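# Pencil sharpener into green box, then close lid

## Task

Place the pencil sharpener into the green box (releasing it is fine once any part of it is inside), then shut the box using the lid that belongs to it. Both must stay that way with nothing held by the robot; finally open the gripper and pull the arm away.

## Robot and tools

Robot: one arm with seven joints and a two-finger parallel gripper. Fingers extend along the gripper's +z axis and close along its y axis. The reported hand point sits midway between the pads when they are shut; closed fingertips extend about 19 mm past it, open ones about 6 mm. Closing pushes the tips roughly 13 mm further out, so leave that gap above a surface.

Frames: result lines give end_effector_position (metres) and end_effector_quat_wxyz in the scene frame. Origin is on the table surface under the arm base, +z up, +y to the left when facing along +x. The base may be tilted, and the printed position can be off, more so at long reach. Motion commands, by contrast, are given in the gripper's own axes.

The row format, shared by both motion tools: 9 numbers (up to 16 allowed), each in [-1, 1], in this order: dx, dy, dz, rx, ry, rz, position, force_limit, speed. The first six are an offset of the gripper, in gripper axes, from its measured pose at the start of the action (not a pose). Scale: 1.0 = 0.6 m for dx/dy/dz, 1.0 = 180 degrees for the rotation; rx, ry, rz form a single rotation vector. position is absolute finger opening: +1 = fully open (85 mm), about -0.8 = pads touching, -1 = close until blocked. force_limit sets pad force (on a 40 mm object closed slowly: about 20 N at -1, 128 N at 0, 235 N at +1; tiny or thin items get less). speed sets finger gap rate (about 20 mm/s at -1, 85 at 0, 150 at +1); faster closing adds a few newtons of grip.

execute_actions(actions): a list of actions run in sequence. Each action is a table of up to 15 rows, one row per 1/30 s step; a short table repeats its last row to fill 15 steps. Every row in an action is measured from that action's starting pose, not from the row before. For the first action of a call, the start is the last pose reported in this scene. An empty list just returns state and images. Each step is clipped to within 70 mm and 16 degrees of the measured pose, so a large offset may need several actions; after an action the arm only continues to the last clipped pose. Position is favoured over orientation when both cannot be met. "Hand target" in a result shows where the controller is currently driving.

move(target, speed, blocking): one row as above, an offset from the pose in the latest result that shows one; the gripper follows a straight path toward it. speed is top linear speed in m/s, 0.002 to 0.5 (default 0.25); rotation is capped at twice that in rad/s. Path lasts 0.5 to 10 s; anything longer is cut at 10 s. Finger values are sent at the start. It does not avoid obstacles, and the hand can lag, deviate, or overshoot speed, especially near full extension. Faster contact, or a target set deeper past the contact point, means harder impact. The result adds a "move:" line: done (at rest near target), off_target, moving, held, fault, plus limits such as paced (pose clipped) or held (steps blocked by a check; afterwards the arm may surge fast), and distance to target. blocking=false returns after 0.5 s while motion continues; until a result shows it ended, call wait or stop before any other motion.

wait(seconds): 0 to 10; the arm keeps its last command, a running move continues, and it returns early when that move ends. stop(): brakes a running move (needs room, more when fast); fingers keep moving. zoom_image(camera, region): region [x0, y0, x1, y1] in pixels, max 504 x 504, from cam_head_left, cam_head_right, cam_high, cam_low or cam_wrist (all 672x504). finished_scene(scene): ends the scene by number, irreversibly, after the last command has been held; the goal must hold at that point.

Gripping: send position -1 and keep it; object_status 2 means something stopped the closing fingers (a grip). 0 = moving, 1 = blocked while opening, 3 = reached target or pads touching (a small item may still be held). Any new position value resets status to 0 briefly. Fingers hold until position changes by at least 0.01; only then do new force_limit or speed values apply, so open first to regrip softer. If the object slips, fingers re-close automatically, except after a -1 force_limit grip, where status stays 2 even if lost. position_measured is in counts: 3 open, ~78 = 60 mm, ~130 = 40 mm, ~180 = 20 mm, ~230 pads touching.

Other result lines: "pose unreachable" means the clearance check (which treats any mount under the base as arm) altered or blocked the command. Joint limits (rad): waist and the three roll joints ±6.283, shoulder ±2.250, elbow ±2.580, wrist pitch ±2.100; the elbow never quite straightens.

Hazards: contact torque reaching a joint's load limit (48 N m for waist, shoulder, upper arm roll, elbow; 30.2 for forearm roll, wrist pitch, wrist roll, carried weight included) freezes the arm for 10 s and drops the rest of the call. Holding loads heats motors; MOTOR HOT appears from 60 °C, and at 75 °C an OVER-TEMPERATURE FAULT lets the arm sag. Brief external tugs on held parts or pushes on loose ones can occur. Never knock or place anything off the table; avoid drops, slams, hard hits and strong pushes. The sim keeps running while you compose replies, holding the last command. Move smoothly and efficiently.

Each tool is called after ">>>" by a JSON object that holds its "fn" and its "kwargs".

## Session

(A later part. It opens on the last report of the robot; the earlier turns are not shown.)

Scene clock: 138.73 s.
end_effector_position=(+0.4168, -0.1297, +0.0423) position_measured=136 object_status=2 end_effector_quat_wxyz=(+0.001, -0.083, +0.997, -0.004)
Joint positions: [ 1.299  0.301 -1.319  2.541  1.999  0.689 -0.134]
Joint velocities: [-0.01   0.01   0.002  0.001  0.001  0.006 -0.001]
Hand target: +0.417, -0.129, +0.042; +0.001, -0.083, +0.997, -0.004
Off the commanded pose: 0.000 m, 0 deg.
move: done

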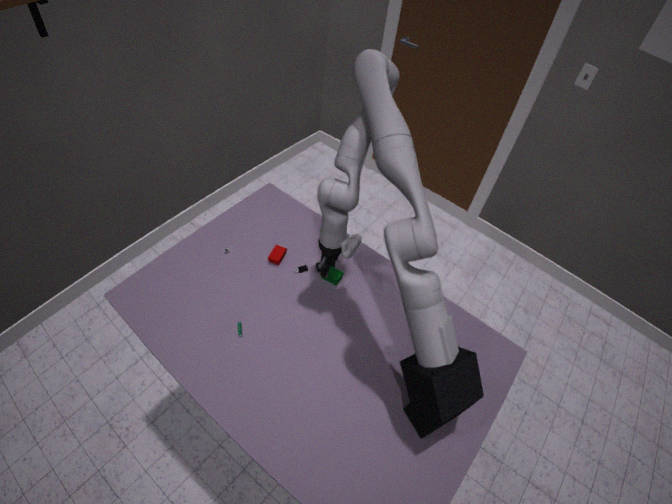

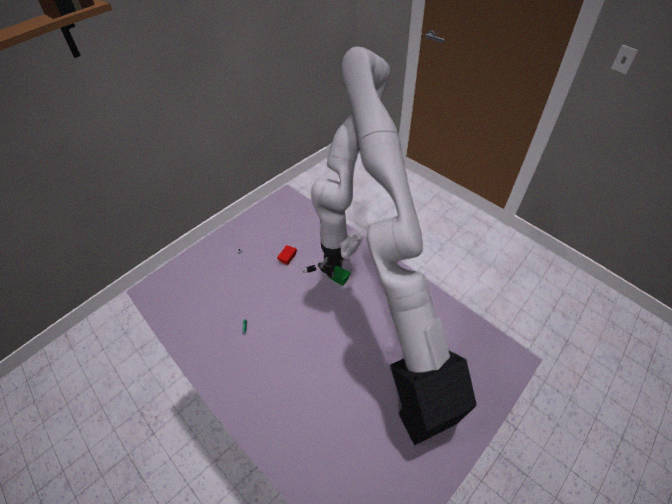

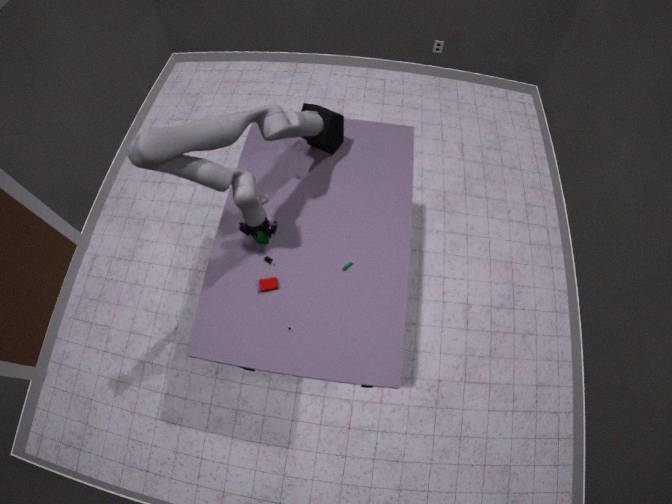

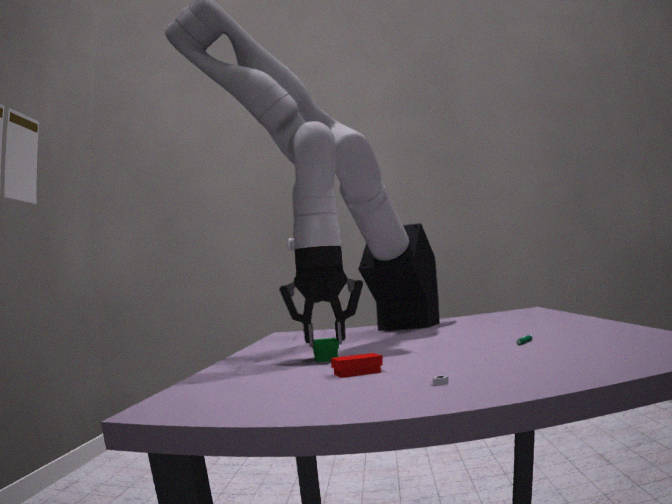

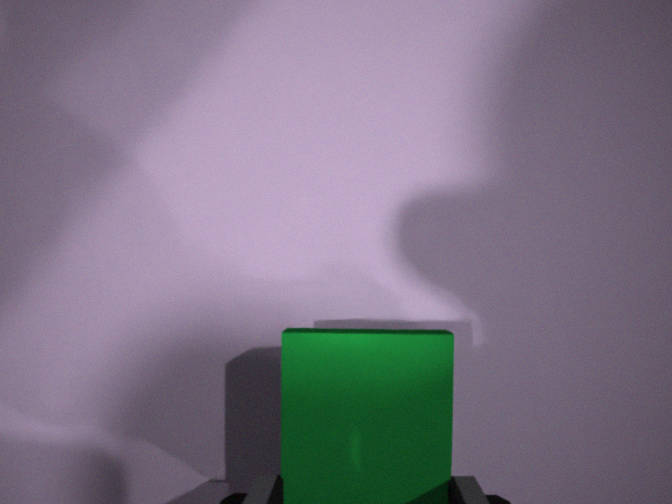

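Looks aligned; lower further.

>>> {"fn": "move", "kwargs": {"target": [0,0,0.007,0,0,0,-1,-0.6,-0.5], "speed": 0.008}}

>>> {"fn": "zoom_image", "kwargs": {"camera": "cam_low", "region": [270,290,390,370]}}

Scene clock: 141.97 s.
end_effector_position=(+0.4168, -0.1299, +0.0381) position_measured=136 object_status=2 end_effector_quat_wxyz=(+0.001, -0.083, +0.997, -0.005)
Joint positions: [ 1.278  0.325 -1.306  2.538  2.005  0.713 -0.133]
Joint velocities: [-0.004  0.005  0.001 -0.     0.001  0.004  0.001]
Hand target: +0.417, -0.130, +0.038; +0.001, -0.083, +0.997, -0.004
Off the commanded pose: 0.000 m, 0 deg.
move: done

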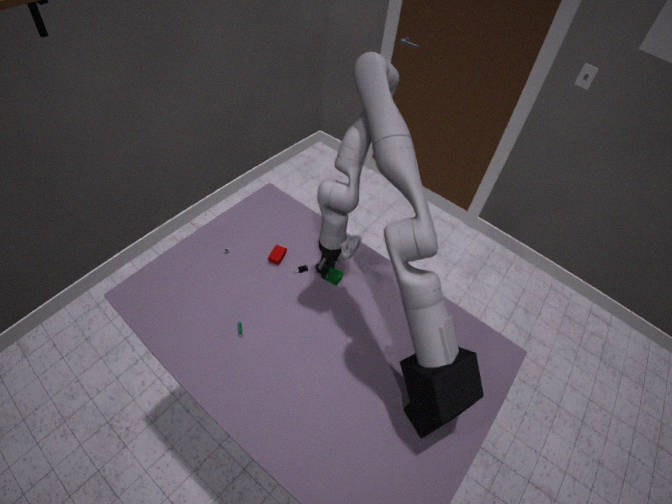

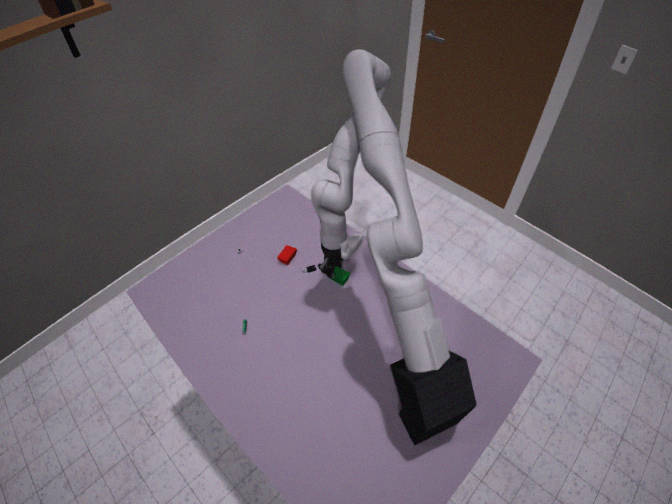

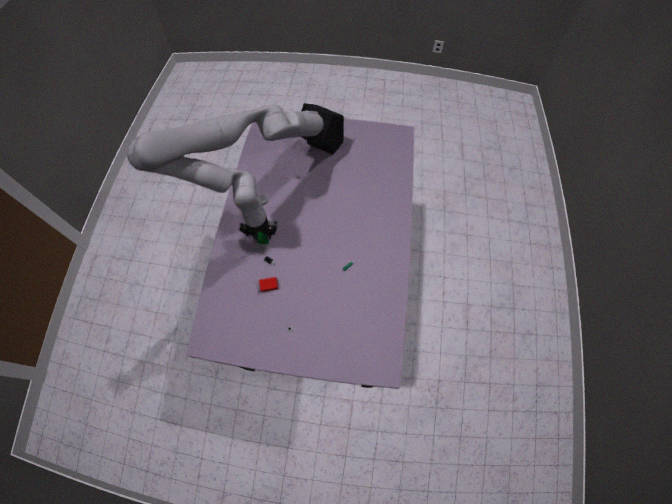

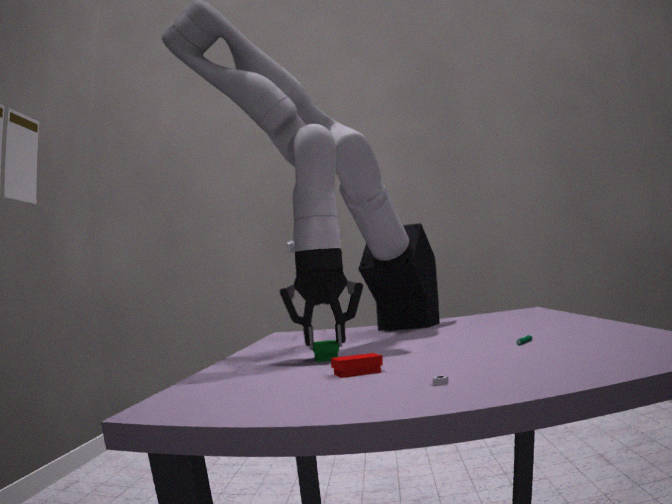

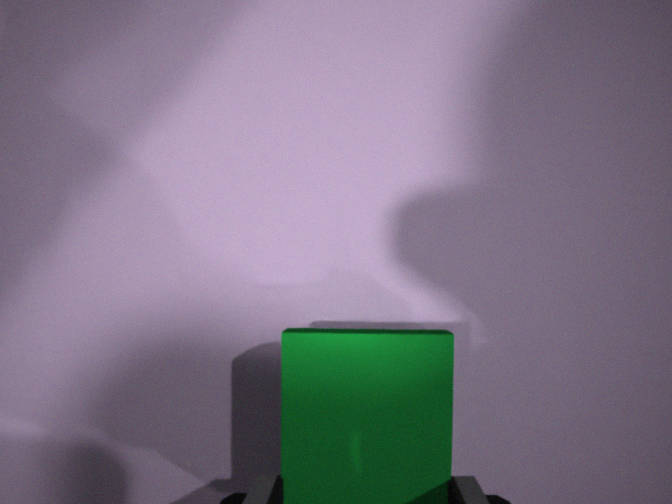

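Region (270, 290, 390, 370) of cam_low's 672x504 image, scaled by 4.200, with more detail than that image has.

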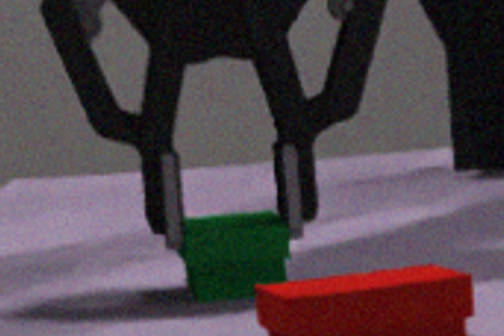

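>>> {"fn": "execute_actions", "kwargs": {"actions": [[[0,0,0.003,0,0,0,-1,-0.6,-0.5]],[[0,0,0,0,0,0,0.3,-0.6,-0.5]],[[0,0,0,0,0,0,0.3,-0.6,-0.5]],[[0,0,-0.1,0,0,0,1,-0.6,0]],[[0,0,-0.1,0,0,0,1,-0.6,0]]]}}

>>> {"fn": "zoom_image", "kwargs": {"camera": "cam_low", "region": [270,290,390,370]}}

Scene clock: 149.77 s.
end_effector_position=(+0.4261, -0.1207, +0.1251) position_measured=3 object_status=3 end_effector_quat_wxyz=(+0.019, -0.073, +0.994, -0.079)
Joint positions: [ 1.329 -0.38  -1.203  2.569  1.812  0.2   -0.222]
Joint velocities: [-0.316 -0.415  0.806  0.017 -0.135 -0.685  0.412]
Hand target: +0.425, -0.121, +0.134; +0.021, -0.079, +0.994, -0.069
Off the commanded pose: 0.021 m, 5 deg.

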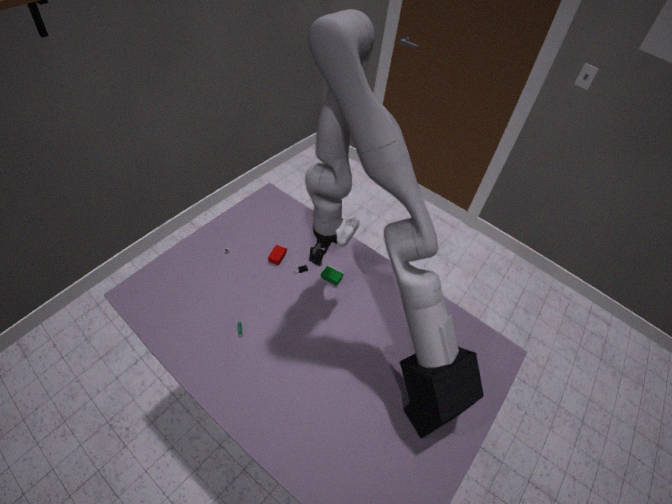

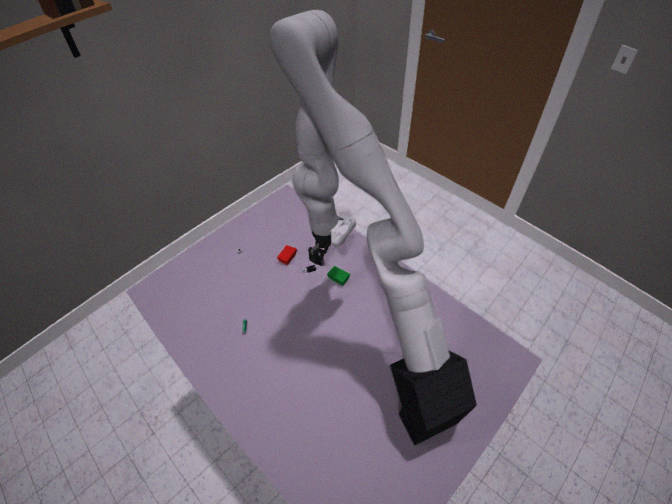

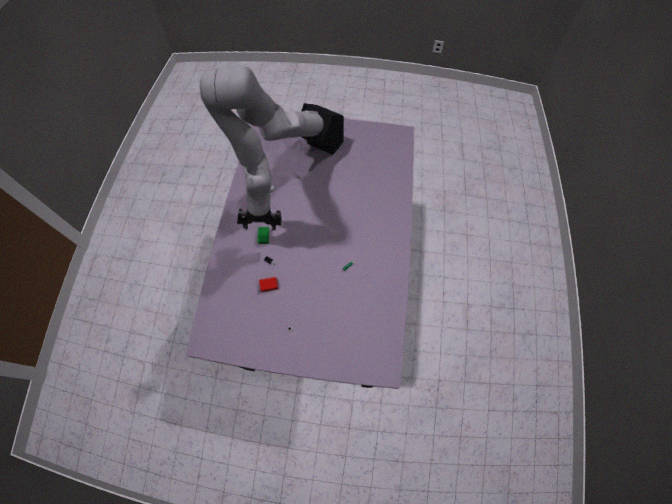

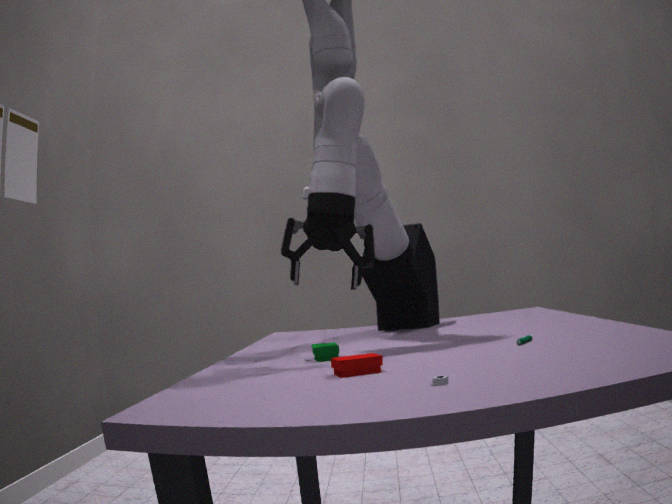

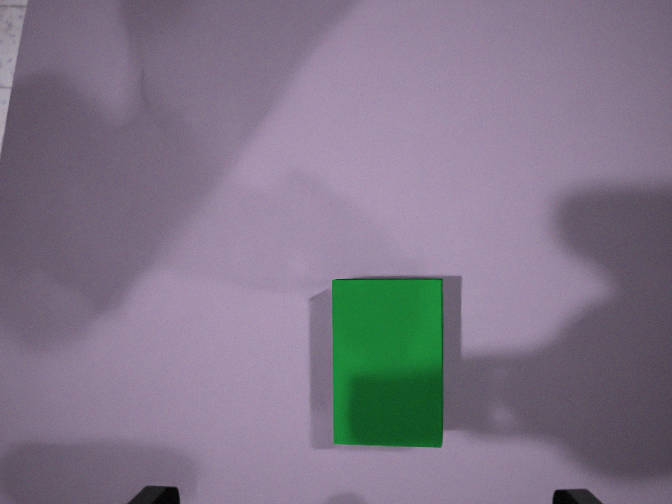

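Region (270, 290, 390, 370) of cam_low's 672x504 image, scaled by 4.200, with more detail than that image has.

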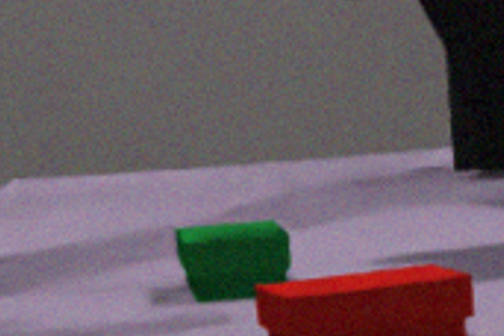

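Seated level, as originally.

>>> {"fn": "finished_scene", "kwargs": {"scene": 2}}

The scene is finished: the task was done.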